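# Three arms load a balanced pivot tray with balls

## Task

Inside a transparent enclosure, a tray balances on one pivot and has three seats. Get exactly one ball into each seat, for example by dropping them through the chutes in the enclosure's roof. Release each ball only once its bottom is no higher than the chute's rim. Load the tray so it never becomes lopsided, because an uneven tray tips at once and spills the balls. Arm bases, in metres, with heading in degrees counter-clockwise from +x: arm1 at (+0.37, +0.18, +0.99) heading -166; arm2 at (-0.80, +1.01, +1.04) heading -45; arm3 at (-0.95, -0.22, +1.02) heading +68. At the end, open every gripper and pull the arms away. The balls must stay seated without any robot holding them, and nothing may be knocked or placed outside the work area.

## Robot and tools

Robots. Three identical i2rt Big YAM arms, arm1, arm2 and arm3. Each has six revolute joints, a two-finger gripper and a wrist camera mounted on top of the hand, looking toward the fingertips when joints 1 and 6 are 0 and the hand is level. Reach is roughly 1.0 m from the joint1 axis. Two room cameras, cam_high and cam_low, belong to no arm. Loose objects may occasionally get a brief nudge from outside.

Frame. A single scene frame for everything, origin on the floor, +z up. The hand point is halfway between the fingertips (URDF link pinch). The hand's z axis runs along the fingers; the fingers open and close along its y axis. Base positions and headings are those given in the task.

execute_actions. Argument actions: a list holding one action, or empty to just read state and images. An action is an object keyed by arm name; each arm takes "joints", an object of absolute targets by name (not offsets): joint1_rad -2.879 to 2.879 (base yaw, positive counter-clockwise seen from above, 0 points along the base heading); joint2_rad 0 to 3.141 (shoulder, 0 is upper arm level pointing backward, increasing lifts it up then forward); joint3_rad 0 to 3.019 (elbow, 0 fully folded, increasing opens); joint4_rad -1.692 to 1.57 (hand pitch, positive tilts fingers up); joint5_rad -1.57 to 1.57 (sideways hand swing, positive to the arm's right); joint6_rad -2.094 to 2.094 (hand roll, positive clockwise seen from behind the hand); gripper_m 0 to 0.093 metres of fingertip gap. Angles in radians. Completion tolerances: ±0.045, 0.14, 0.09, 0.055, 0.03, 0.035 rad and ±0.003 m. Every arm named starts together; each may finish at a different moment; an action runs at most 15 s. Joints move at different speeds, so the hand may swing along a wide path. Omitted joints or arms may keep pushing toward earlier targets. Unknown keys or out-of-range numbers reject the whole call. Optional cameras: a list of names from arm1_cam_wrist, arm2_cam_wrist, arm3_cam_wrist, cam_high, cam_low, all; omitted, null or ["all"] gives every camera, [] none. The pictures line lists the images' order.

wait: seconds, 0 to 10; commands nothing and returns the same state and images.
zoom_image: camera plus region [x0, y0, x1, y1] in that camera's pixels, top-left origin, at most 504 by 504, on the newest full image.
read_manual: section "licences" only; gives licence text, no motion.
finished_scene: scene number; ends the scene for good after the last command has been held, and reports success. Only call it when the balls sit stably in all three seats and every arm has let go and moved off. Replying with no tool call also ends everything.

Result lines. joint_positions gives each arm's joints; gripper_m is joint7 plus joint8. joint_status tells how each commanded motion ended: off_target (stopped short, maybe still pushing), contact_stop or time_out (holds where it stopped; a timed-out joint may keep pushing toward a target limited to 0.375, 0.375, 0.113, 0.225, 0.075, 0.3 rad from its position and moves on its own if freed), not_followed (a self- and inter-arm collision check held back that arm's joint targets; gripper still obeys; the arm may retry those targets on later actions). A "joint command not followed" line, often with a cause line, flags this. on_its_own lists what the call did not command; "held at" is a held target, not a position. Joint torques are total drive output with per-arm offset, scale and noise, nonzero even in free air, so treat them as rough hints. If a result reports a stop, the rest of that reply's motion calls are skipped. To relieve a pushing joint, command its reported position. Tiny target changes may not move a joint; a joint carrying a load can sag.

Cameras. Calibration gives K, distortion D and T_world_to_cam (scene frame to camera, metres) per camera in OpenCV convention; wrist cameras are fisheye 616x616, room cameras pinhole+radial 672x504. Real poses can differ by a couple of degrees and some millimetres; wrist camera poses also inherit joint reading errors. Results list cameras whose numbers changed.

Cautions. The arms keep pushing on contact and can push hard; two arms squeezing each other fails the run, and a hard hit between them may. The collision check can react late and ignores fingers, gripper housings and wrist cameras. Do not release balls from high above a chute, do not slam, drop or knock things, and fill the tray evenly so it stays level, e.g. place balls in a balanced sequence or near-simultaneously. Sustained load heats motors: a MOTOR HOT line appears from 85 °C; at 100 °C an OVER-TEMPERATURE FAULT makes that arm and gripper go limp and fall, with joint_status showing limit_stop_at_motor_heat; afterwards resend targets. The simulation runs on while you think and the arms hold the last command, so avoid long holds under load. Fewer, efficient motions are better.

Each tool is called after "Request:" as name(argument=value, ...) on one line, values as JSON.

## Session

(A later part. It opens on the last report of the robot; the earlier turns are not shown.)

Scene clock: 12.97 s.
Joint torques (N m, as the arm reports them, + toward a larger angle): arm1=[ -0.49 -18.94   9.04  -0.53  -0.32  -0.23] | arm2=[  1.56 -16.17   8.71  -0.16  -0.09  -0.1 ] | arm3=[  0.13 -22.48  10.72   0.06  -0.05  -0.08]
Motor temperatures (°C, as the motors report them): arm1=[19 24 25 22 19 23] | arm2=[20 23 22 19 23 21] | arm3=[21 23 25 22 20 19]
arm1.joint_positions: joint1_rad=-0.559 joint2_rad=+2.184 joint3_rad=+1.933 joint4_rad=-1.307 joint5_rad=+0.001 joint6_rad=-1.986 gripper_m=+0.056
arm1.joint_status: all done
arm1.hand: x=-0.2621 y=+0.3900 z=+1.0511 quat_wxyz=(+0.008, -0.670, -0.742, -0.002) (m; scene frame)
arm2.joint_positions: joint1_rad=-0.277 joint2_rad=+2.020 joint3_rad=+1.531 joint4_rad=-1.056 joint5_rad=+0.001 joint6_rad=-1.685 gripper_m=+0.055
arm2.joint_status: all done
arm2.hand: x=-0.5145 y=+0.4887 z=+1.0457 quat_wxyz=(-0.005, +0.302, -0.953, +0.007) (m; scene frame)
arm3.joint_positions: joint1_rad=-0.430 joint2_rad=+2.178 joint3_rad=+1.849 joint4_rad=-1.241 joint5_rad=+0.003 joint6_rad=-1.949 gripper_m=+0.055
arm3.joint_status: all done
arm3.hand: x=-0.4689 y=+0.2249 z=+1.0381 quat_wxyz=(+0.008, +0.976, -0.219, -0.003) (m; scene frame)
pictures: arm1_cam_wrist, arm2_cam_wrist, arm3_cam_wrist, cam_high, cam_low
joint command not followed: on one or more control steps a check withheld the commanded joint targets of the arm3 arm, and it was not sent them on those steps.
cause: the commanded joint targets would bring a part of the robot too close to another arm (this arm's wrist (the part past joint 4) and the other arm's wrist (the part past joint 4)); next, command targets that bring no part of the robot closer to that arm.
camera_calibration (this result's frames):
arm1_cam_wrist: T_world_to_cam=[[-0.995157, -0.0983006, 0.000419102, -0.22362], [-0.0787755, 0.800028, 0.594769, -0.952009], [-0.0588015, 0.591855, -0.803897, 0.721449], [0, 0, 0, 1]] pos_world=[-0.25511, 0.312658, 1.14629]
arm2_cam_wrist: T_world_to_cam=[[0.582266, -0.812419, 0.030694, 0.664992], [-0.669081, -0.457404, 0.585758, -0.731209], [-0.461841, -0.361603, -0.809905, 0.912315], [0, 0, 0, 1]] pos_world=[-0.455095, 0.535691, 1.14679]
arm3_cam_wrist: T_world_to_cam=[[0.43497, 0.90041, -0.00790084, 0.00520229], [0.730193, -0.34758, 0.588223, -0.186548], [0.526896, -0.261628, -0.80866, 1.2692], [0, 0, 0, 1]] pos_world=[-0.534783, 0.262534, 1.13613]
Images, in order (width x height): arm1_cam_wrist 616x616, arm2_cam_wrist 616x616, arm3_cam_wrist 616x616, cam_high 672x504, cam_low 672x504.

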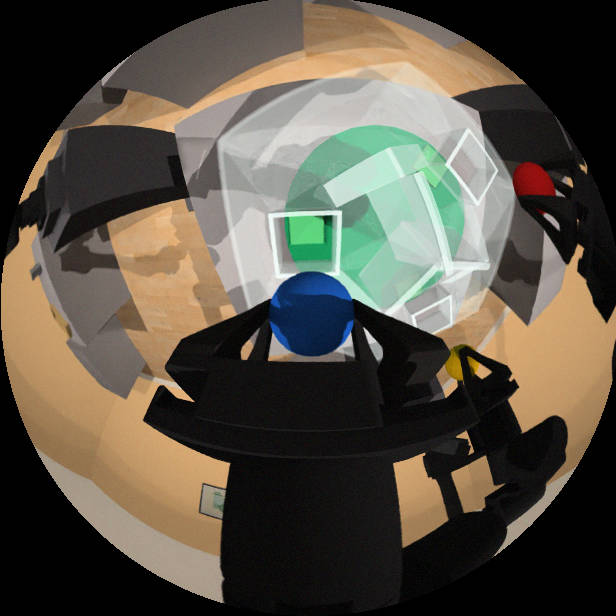

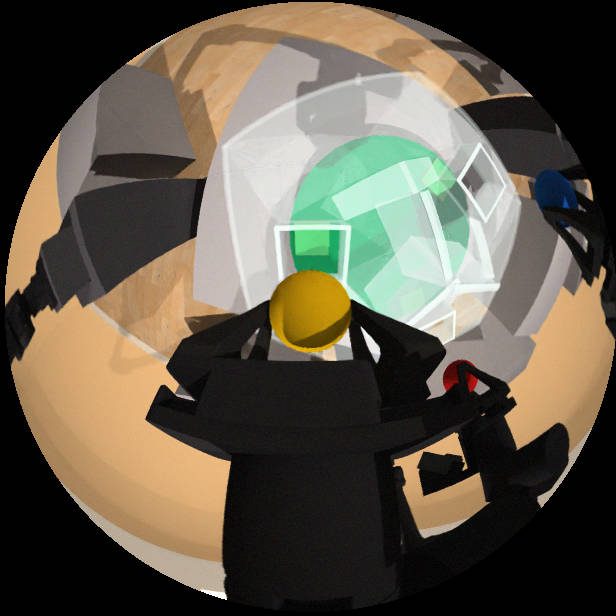

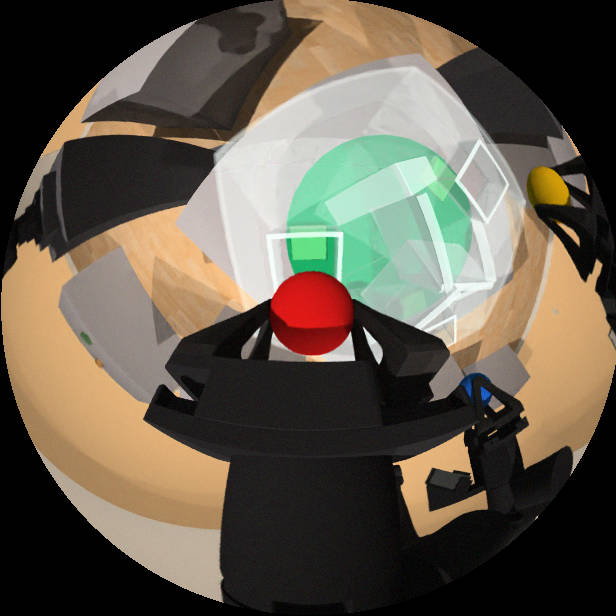

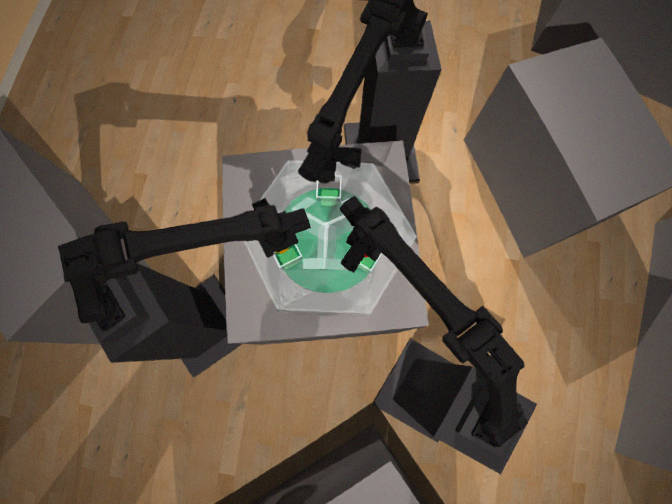

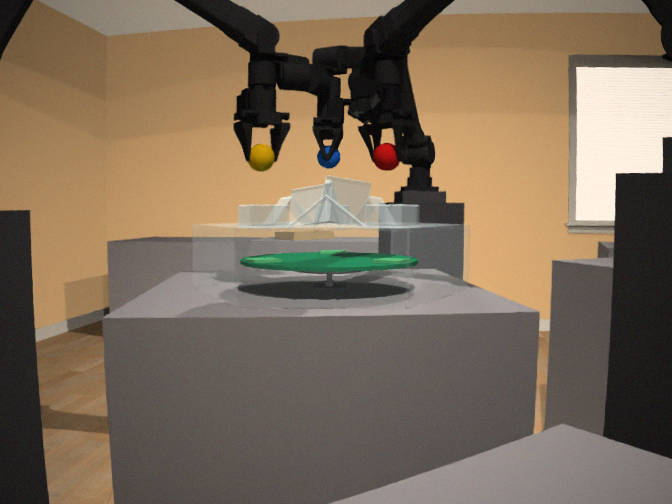

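Request:
execute_actions(actions=[{"arm1":{"joints":{"joint1_rad":-0.539,"joint2_rad":2.226,"joint3_rad":1.82,"joint4_rad":-1.134}},"arm2":{"joints":{"joint1_rad":-0.277,"joint2_rad":2.14,"joint4_rad":-0.955}},"arm3":{"joints":{"joint1_rad":-0.452,"joint2_rad":2.232,"joint3_rad":1.79,"joint4_rad":-1.11}}}], cameras=["arm1_cam_wrist","arm2_cam_wrist","arm3_cam_wrist","cam_low"])

Request:
zoom_image(camera="cam_low", region=[220, 140, 440, 240])

Scene clock: 14.77 s.
Joint torques (N m, as the arm reports them, + toward a larger angle): arm1=[ -0.53 -19.49   8.26   0.65  -0.32  -0.26] | arm2=[  1.12 -16.98   7.92   0.53  -0.08  -0.11] | arm3=[ -0.4  -24.29   8.82   0.66  -0.05  -0.08]
Motor temperatures (°C, as the motors report them): arm1=[19 24 25 22 19 23] | arm2=[20 23 22 19 23 21] | arm3=[21 23 25 22 20 19]
arm1.joint_positions: joint1_rad=-0.542 joint2_rad=+2.247 joint3_rad=+1.805 joint4_rad=-1.151 joint5_rad=+0.001 joint6_rad=-1.987 gripper_m=+0.056
arm1.joint_status: all done
arm1.hand: x=-0.2490 y=+0.3753 z=+0.9648 quat_wxyz=(-0.008, -0.664, -0.748, -0.009) (m; scene frame)
arm2.joint_positions: joint1_rad=-0.277 joint2_rad=+2.148 joint3_rad=+1.531 joint4_rad=-0.967 joint5_rad=+0.001 joint6_rad=-1.685 gripper_m=+0.055
arm2.joint_status: all done
arm2.hand: x=-0.5130 y=+0.4871 z=+0.9731 quat_wxyz=(-0.001, +0.303, -0.953, -0.012) (m; scene frame)
arm3.joint_positions: joint1_rad=-0.446 joint2_rad=+2.257 joint3_rad=+1.775 joint4_rad=-1.119 joint5_rad=+0.002 joint6_rad=-1.950 gripper_m=+0.055
arm3.joint_status: all done
arm3.hand: x=-0.4701 y=+0.2092 z=+0.9623 quat_wxyz=(+0.021, +0.974, -0.227, -0.012) (m; scene frame)
pictures: arm1_cam_wrist, arm2_cam_wrist, arm3_cam_wrist, cam_low
camera_calibration (this result's frames):
arm1_cam_wrist: T_world_to_cam=[[-0.992814, -0.115254, -0.0321997, -0.173653], [-0.112325, 0.804726, 0.582923, -0.886548], [-0.0412721, 0.582351, -0.811889, 0.677205], [0, 0, 0, 1]] pos_world=[-0.244037, 0.299043, 1.06101]
arm2_cam_wrist: T_world_to_cam=[[0.583051, -0.812404, -0.00720958, 0.702395], [-0.657863, -0.477309, 0.582573, -0.669818], [-0.476726, -0.334927, -0.812746, 0.835694], [0, 0, 0, 1]] pos_world=[-0.451784, 0.530814, 1.07449]
arm3_cam_wrist: T_world_to_cam=[[0.44854, 0.892989, -0.0371908, 0.0554034], [0.738528, -0.346877, 0.578146, -0.133042], [0.503377, -0.286788, -0.815085, 1.20491], [0, 0, 0, 1]] pos_world=[-0.53312, 0.24993, 1.06108]
Images, in order (width x height): arm1_cam_wrist 616x616, arm2_cam_wrist 616x616, arm3_cam_wrist 616x616, cam_low 672x504.

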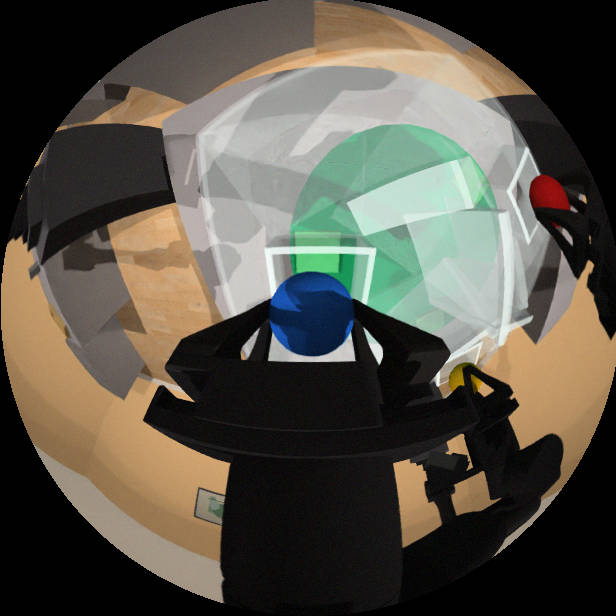

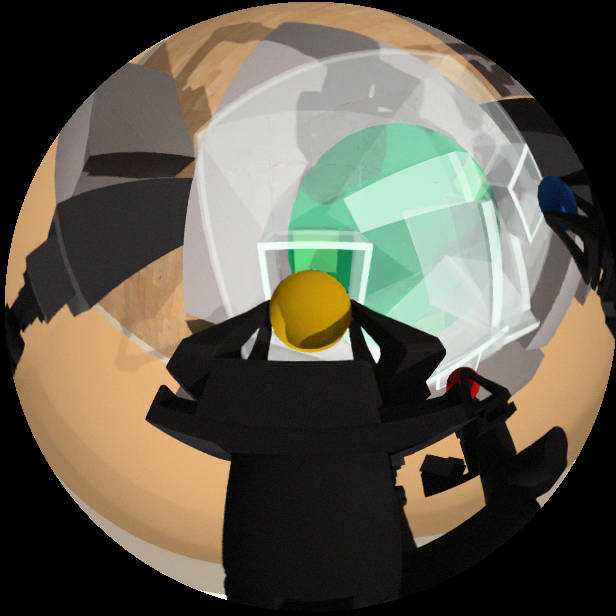

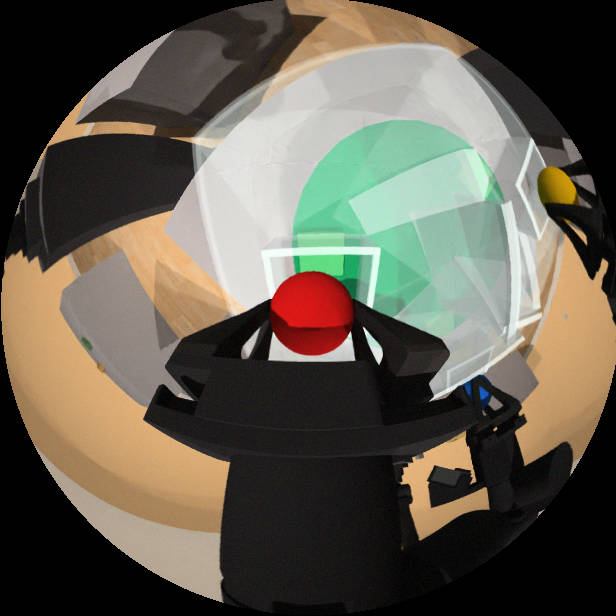

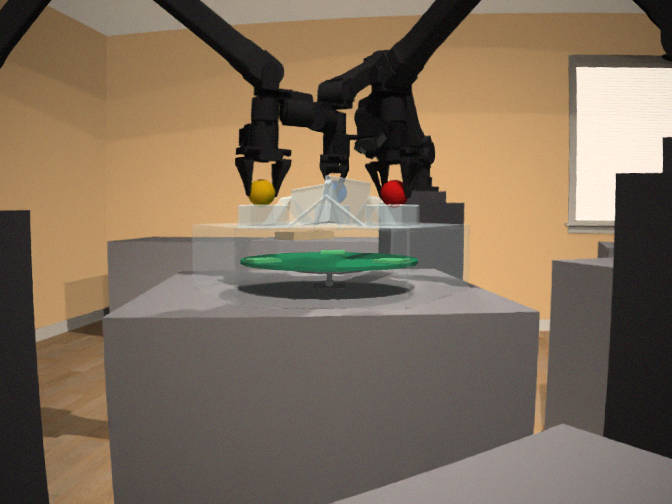

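Region (220, 140, 440, 240) of cam_low's 672x504 image, scaled by 2.291, with more detail than that image has; it fills the top 229 rows of this view, and the rest is white.

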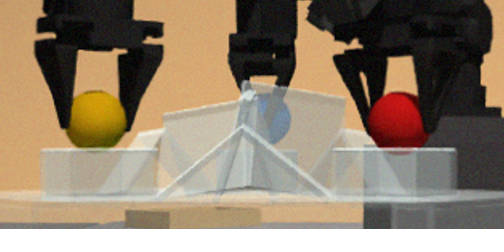

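Request:
execute_actions(actions=[{"arm1":{"joints":{"joint3_rad":1.762,"joint4_rad":-1.014}},"arm2":{"joints":{"joint3_rad":1.486,"joint4_rad":-0.858}},"arm3":{"joints":{"joint3_rad":1.755,"joint4_rad":-1.025}}}], cameras=["arm1_cam_wrist","arm2_cam_wrist","arm3_cam_wrist","cam_low"])

Request:
zoom_image(camera="cam_low", region=[220, 140, 440, 240])

Scene clock: 15.80 s.
Joint torques (N m, as the arm reports them, + toward a larger angle): arm1=[  0.25 -18.4    7.91   0.84  -0.32  -0.26] | arm2=[  1.09 -17.36   7.39   0.76  -0.09  -0.11] | arm3=[ -0.78 -24.26   8.07   0.85  -0.05  -0.07]
Motor temperatures (°C, as the motors report them): arm1=[19 24 25 22 19 23] | arm2=[20 23 22 19 23 21] | arm3=[21 24 25 22 20 19]
arm1.joint_positions: joint1_rad=-0.542 joint2_rad=+2.245 joint3_rad=+1.752 joint4_rad=-1.033 joint5_rad=+0.001 joint6_rad=-1.987 gripper_m=+0.056
arm1.joint_status: all done
arm1.hand: x=-0.2560 y=+0.3776 z=+0.9481 quat_wxyz=(+0.022, -0.664, -0.748, +0.005) (m; scene frame)
arm2.joint_positions: joint1_rad=-0.277 joint2_rad=+2.148 joint3_rad=+1.483 joint4_rad=-0.872 joint5_rad=+0.001 joint6_rad=-1.685 gripper_m=+0.055
arm2.joint_status: all done
arm2.hand: x=-0.5128 y=+0.4870 z=+0.9583 quat_wxyz=(-0.006, +0.303, -0.953, +0.011) (m; scene frame)
arm3.joint_positions: joint1_rad=-0.446 joint2_rad=+2.257 joint3_rad=+1.747 joint4_rad=-1.036 joint5_rad=+0.002 joint6_rad=-1.950 gripper_m=+0.055
arm3.joint_status: all done
arm3.hand: x=-0.4639 y=+0.2149 z=+0.9529 quat_wxyz=(-0.002, +0.974, -0.227, +0.004) (m; scene frame)
pictures: arm1_cam_wrist, arm2_cam_wrist, arm3_cam_wrist, cam_low
camera_calibration (this result's frames):
arm1_cam_wrist: T_world_to_cam=[[-0.992835, -0.115761, 0.0296296, -0.239267], [-0.0744038, 0.792921, 0.604765, -0.885962], [-0.0935023, 0.598227, -0.795853, 0.627465], [0, 0, 0, 1]] pos_world=[-0.244802, 0.299433, 1.04226]
arm2_cam_wrist: T_world_to_cam=[[0.582379, -0.81198, 0.0390213, 0.65719], [-0.671297, -0.453295, 0.586417, -0.683379], [-0.458471, -0.367712, -0.809069, 0.845623], [0, 0, 0, 1]] pos_world=[-0.45379, 0.534799, 1.05927]
arm3_cam_wrist: T_world_to_cam=[[0.4489, 0.893467, 0.0143499, -0.00185542], [0.714483, -0.368526, 0.594729, -0.152584], [0.536659, -0.256721, -0.803798, 1.19391], [0, 0, 0, 1]] pos_world=[-0.53087, 0.251928, 1.05043]
Images, in order (width x height): arm1_cam_wrist 616x616, arm2_cam_wrist 616x616, arm3_cam_wrist 616x616, cam_low 672x504.

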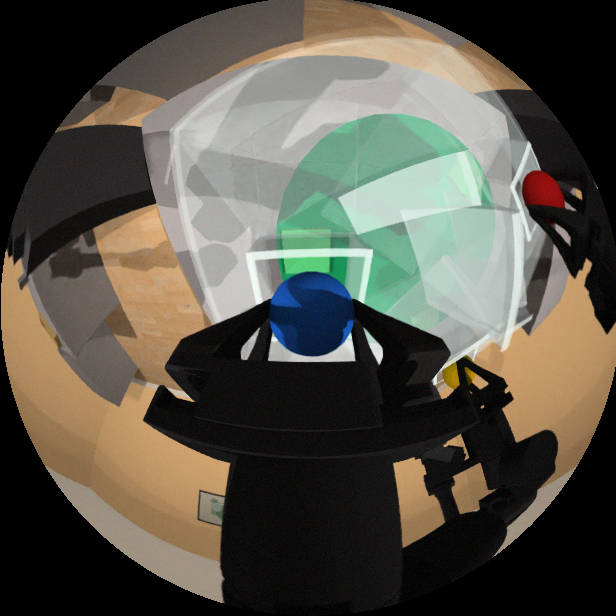

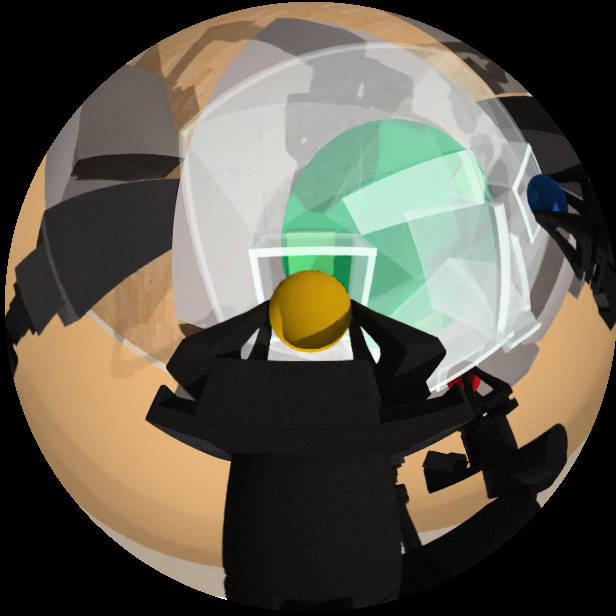

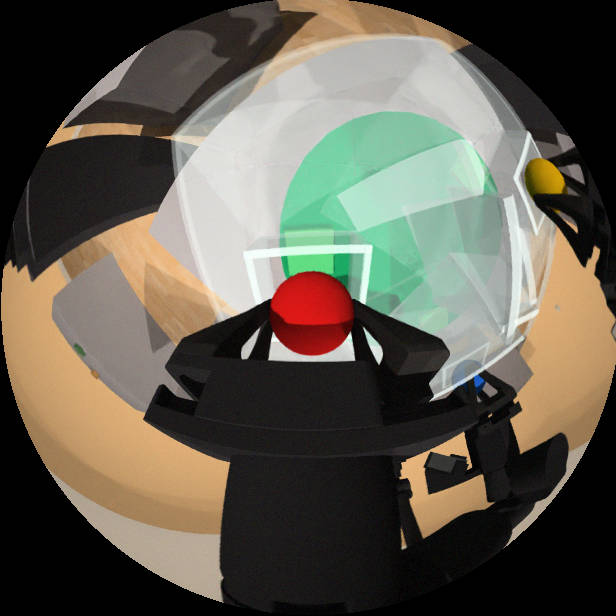

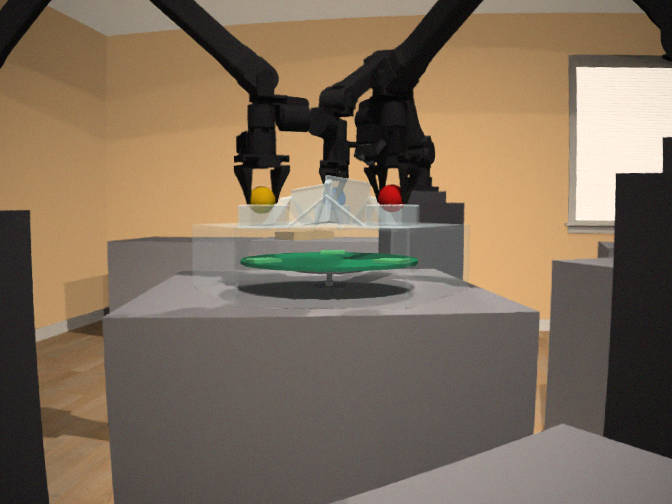

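Region (220, 140, 440, 240) of cam_low's 672x504 image, scaled by 2.291, with more detail than that image has; it fills the top 229 rows of this view, and the rest is white.

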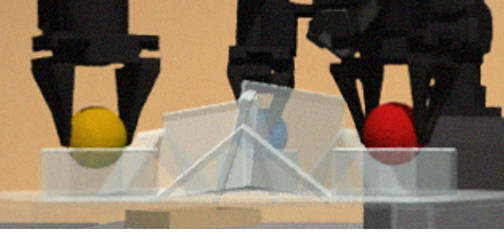

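All aligned and below the rim. Release.

Request:
execute_actions(actions=[{"arm1":{"joints":{"gripper_m":0.08}},"arm2":{"joints":{"gripper_m":0.08}},"arm3":{"joints":{"gripper_m":0.08}}}], cameras=["cam_low"])

Request:
execute_actions(actions=[{"arm1":{"joints":{"joint2_rad":1.6,"joint3_rad":1.6,"joint4_rad":-1.5}},"arm2":{"joints":{"joint2_rad":1.5,"joint3_rad":1.4,"joint4_rad":-1.4}},"arm3":{"joints":{"joint2_rad":1.6,"joint3_rad":1.6,"joint4_rad":-1.5}}}], cameras=["cam_low","cam_high"])

Scene clock: 16.47 s.
Joint torques (N m, as the arm reports them, + toward a larger angle): arm1=[  0.24 -18.48   7.94   0.82  -0.32  -0.26] | arm2=[  1.13 -17.76   7.34   0.7   -0.08  -0.11] | arm3=[ -0.65 -23.94   8.11   0.83  -0.04  -0.07]
Motor temperatures (°C, as the motors report them): arm1=[19 24 25 22 19 23] | arm2=[20 23 22 19 23 21] | arm3=[21 24 25 22 20 19]
arm1.joint_positions: joint1_rad=-0.542 joint2_rad=+2.245 joint3_rad=+1.752 joint4_rad=-1.033 joint5_rad=+0.001 joint6_rad=-1.987 gripper_m=+0.080
arm1.joint_status: all done
arm1.hand: x=-0.2561 y=+0.3776 z=+0.9483 quat_wxyz=(+0.022, -0.664, -0.748, +0.005) (m; scene frame)
arm2.joint_positions: joint1_rad=-0.277 joint2_rad=+2.148 joint3_rad=+1.483 joint4_rad=-0.871 joint5_rad=+0.001 joint6_rad=-1.685 gripper_m=+0.080
arm2.joint_status: all done
arm2.hand: x=-0.5127 y=+0.4868 z=+0.9583 quat_wxyz=(-0.006, +0.303, -0.953, +0.011) (m; scene frame)
arm3.joint_positions: joint1_rad=-0.446 joint2_rad=+2.256 joint3_rad=+1.747 joint4_rad=-1.036 joint5_rad=+0.002 joint6_rad=-1.950 gripper_m=+0.080
arm3.joint_status: all done
arm3.hand: x=-0.4637 y=+0.2150 z=+0.9534 quat_wxyz=(-0.003, +0.974, -0.227, +0.004) (m; scene frame)
pictures: cam_low
Images, in order (width x height): cam_low 672x504.

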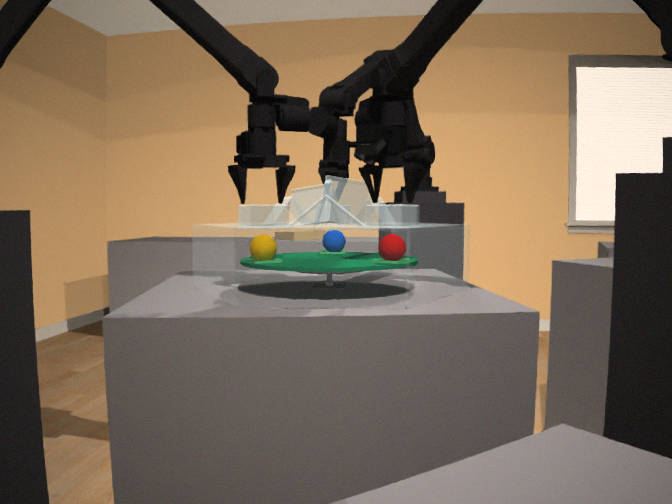

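Scene clock: 18.10 s.
Joint torques (N m, as the arm reports them, + toward a larger angle): arm1=[  0.32 -10.73   9.28  -0.43  -0.31  -0.25] | arm2=[ 1.09 -8.8  10.18 -0.1  -0.08 -0.1 ] | arm3=[ -0.75 -14.35  10.21   0.26  -0.04  -0.08]
Motor temperatures (°C, as the motors report them): arm1=[19 24 26 22 19 23] | arm2=[20 24 23 19 23 21] | arm3=[21 24 26 22 20 19]
arm1.joint_positions: joint1_rad=-0.542 joint2_rad=+1.604 joint3_rad=+1.582 joint4_rad=-1.486 joint5_rad=+0.001 joint6_rad=-1.988 gripper_m=+0.080
arm1.joint_status: all done
arm1.hand: x=-0.1044 y=+0.3287 z=+1.2439 quat_wxyz=(+0.031, -0.663, -0.748, +0.009) (m; scene frame)
arm2.joint_positions: joint1_rad=-0.277 joint2_rad=+1.480 joint3_rad=+1.389 joint4_rad=-1.388 joint5_rad=+0.001 joint6_rad=-1.686 gripper_m=+0.080
arm2.joint_status: all done
arm2.hand: x=-0.5788 y=+0.6024 z=+1.2644 quat_wxyz=(-0.011, +0.303, -0.952, +0.039) (m; scene frame)
arm3.joint_positions: joint1_rad=-0.446 joint2_rad=+1.603 joint3_rad=+1.582 joint4_rad=-1.493 joint5_rad=+0.002 joint6_rad=-1.950 gripper_m=+0.080
arm3.joint_status: all done
arm3.hand: x=-0.5763 y=+0.1143 z=+1.2609 quat_wxyz=(-0.015, +0.974, -0.226, +0.013) (m; scene frame)
pictures: cam_high, cam_low
Images, in order (width x height): cam_high 672x504, cam_low 672x504.

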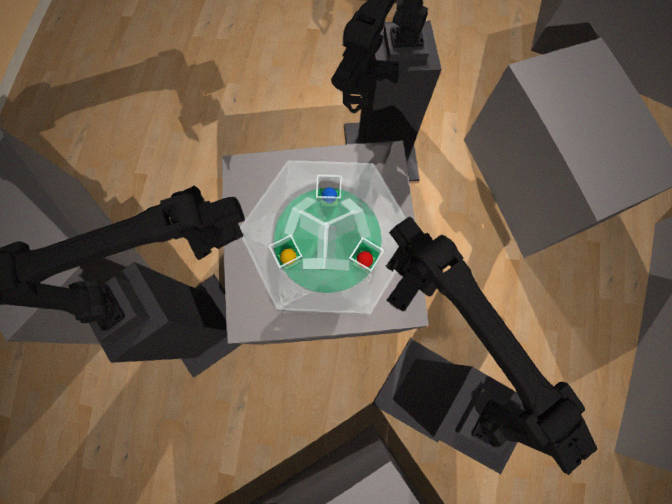

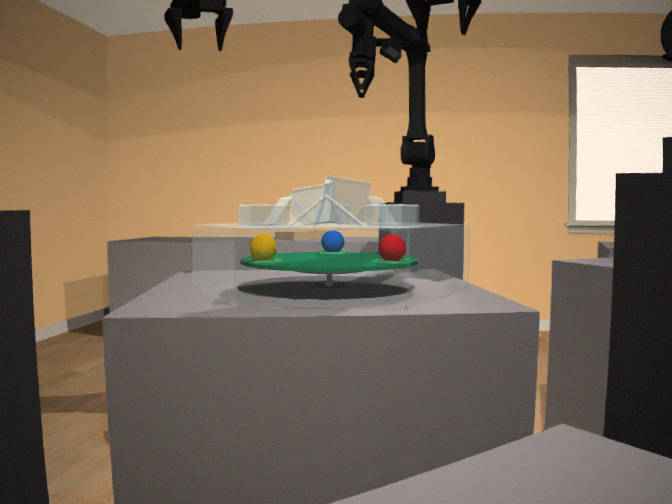

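Request:
finished_scene(scene=1)

The scene is finished: the task was done.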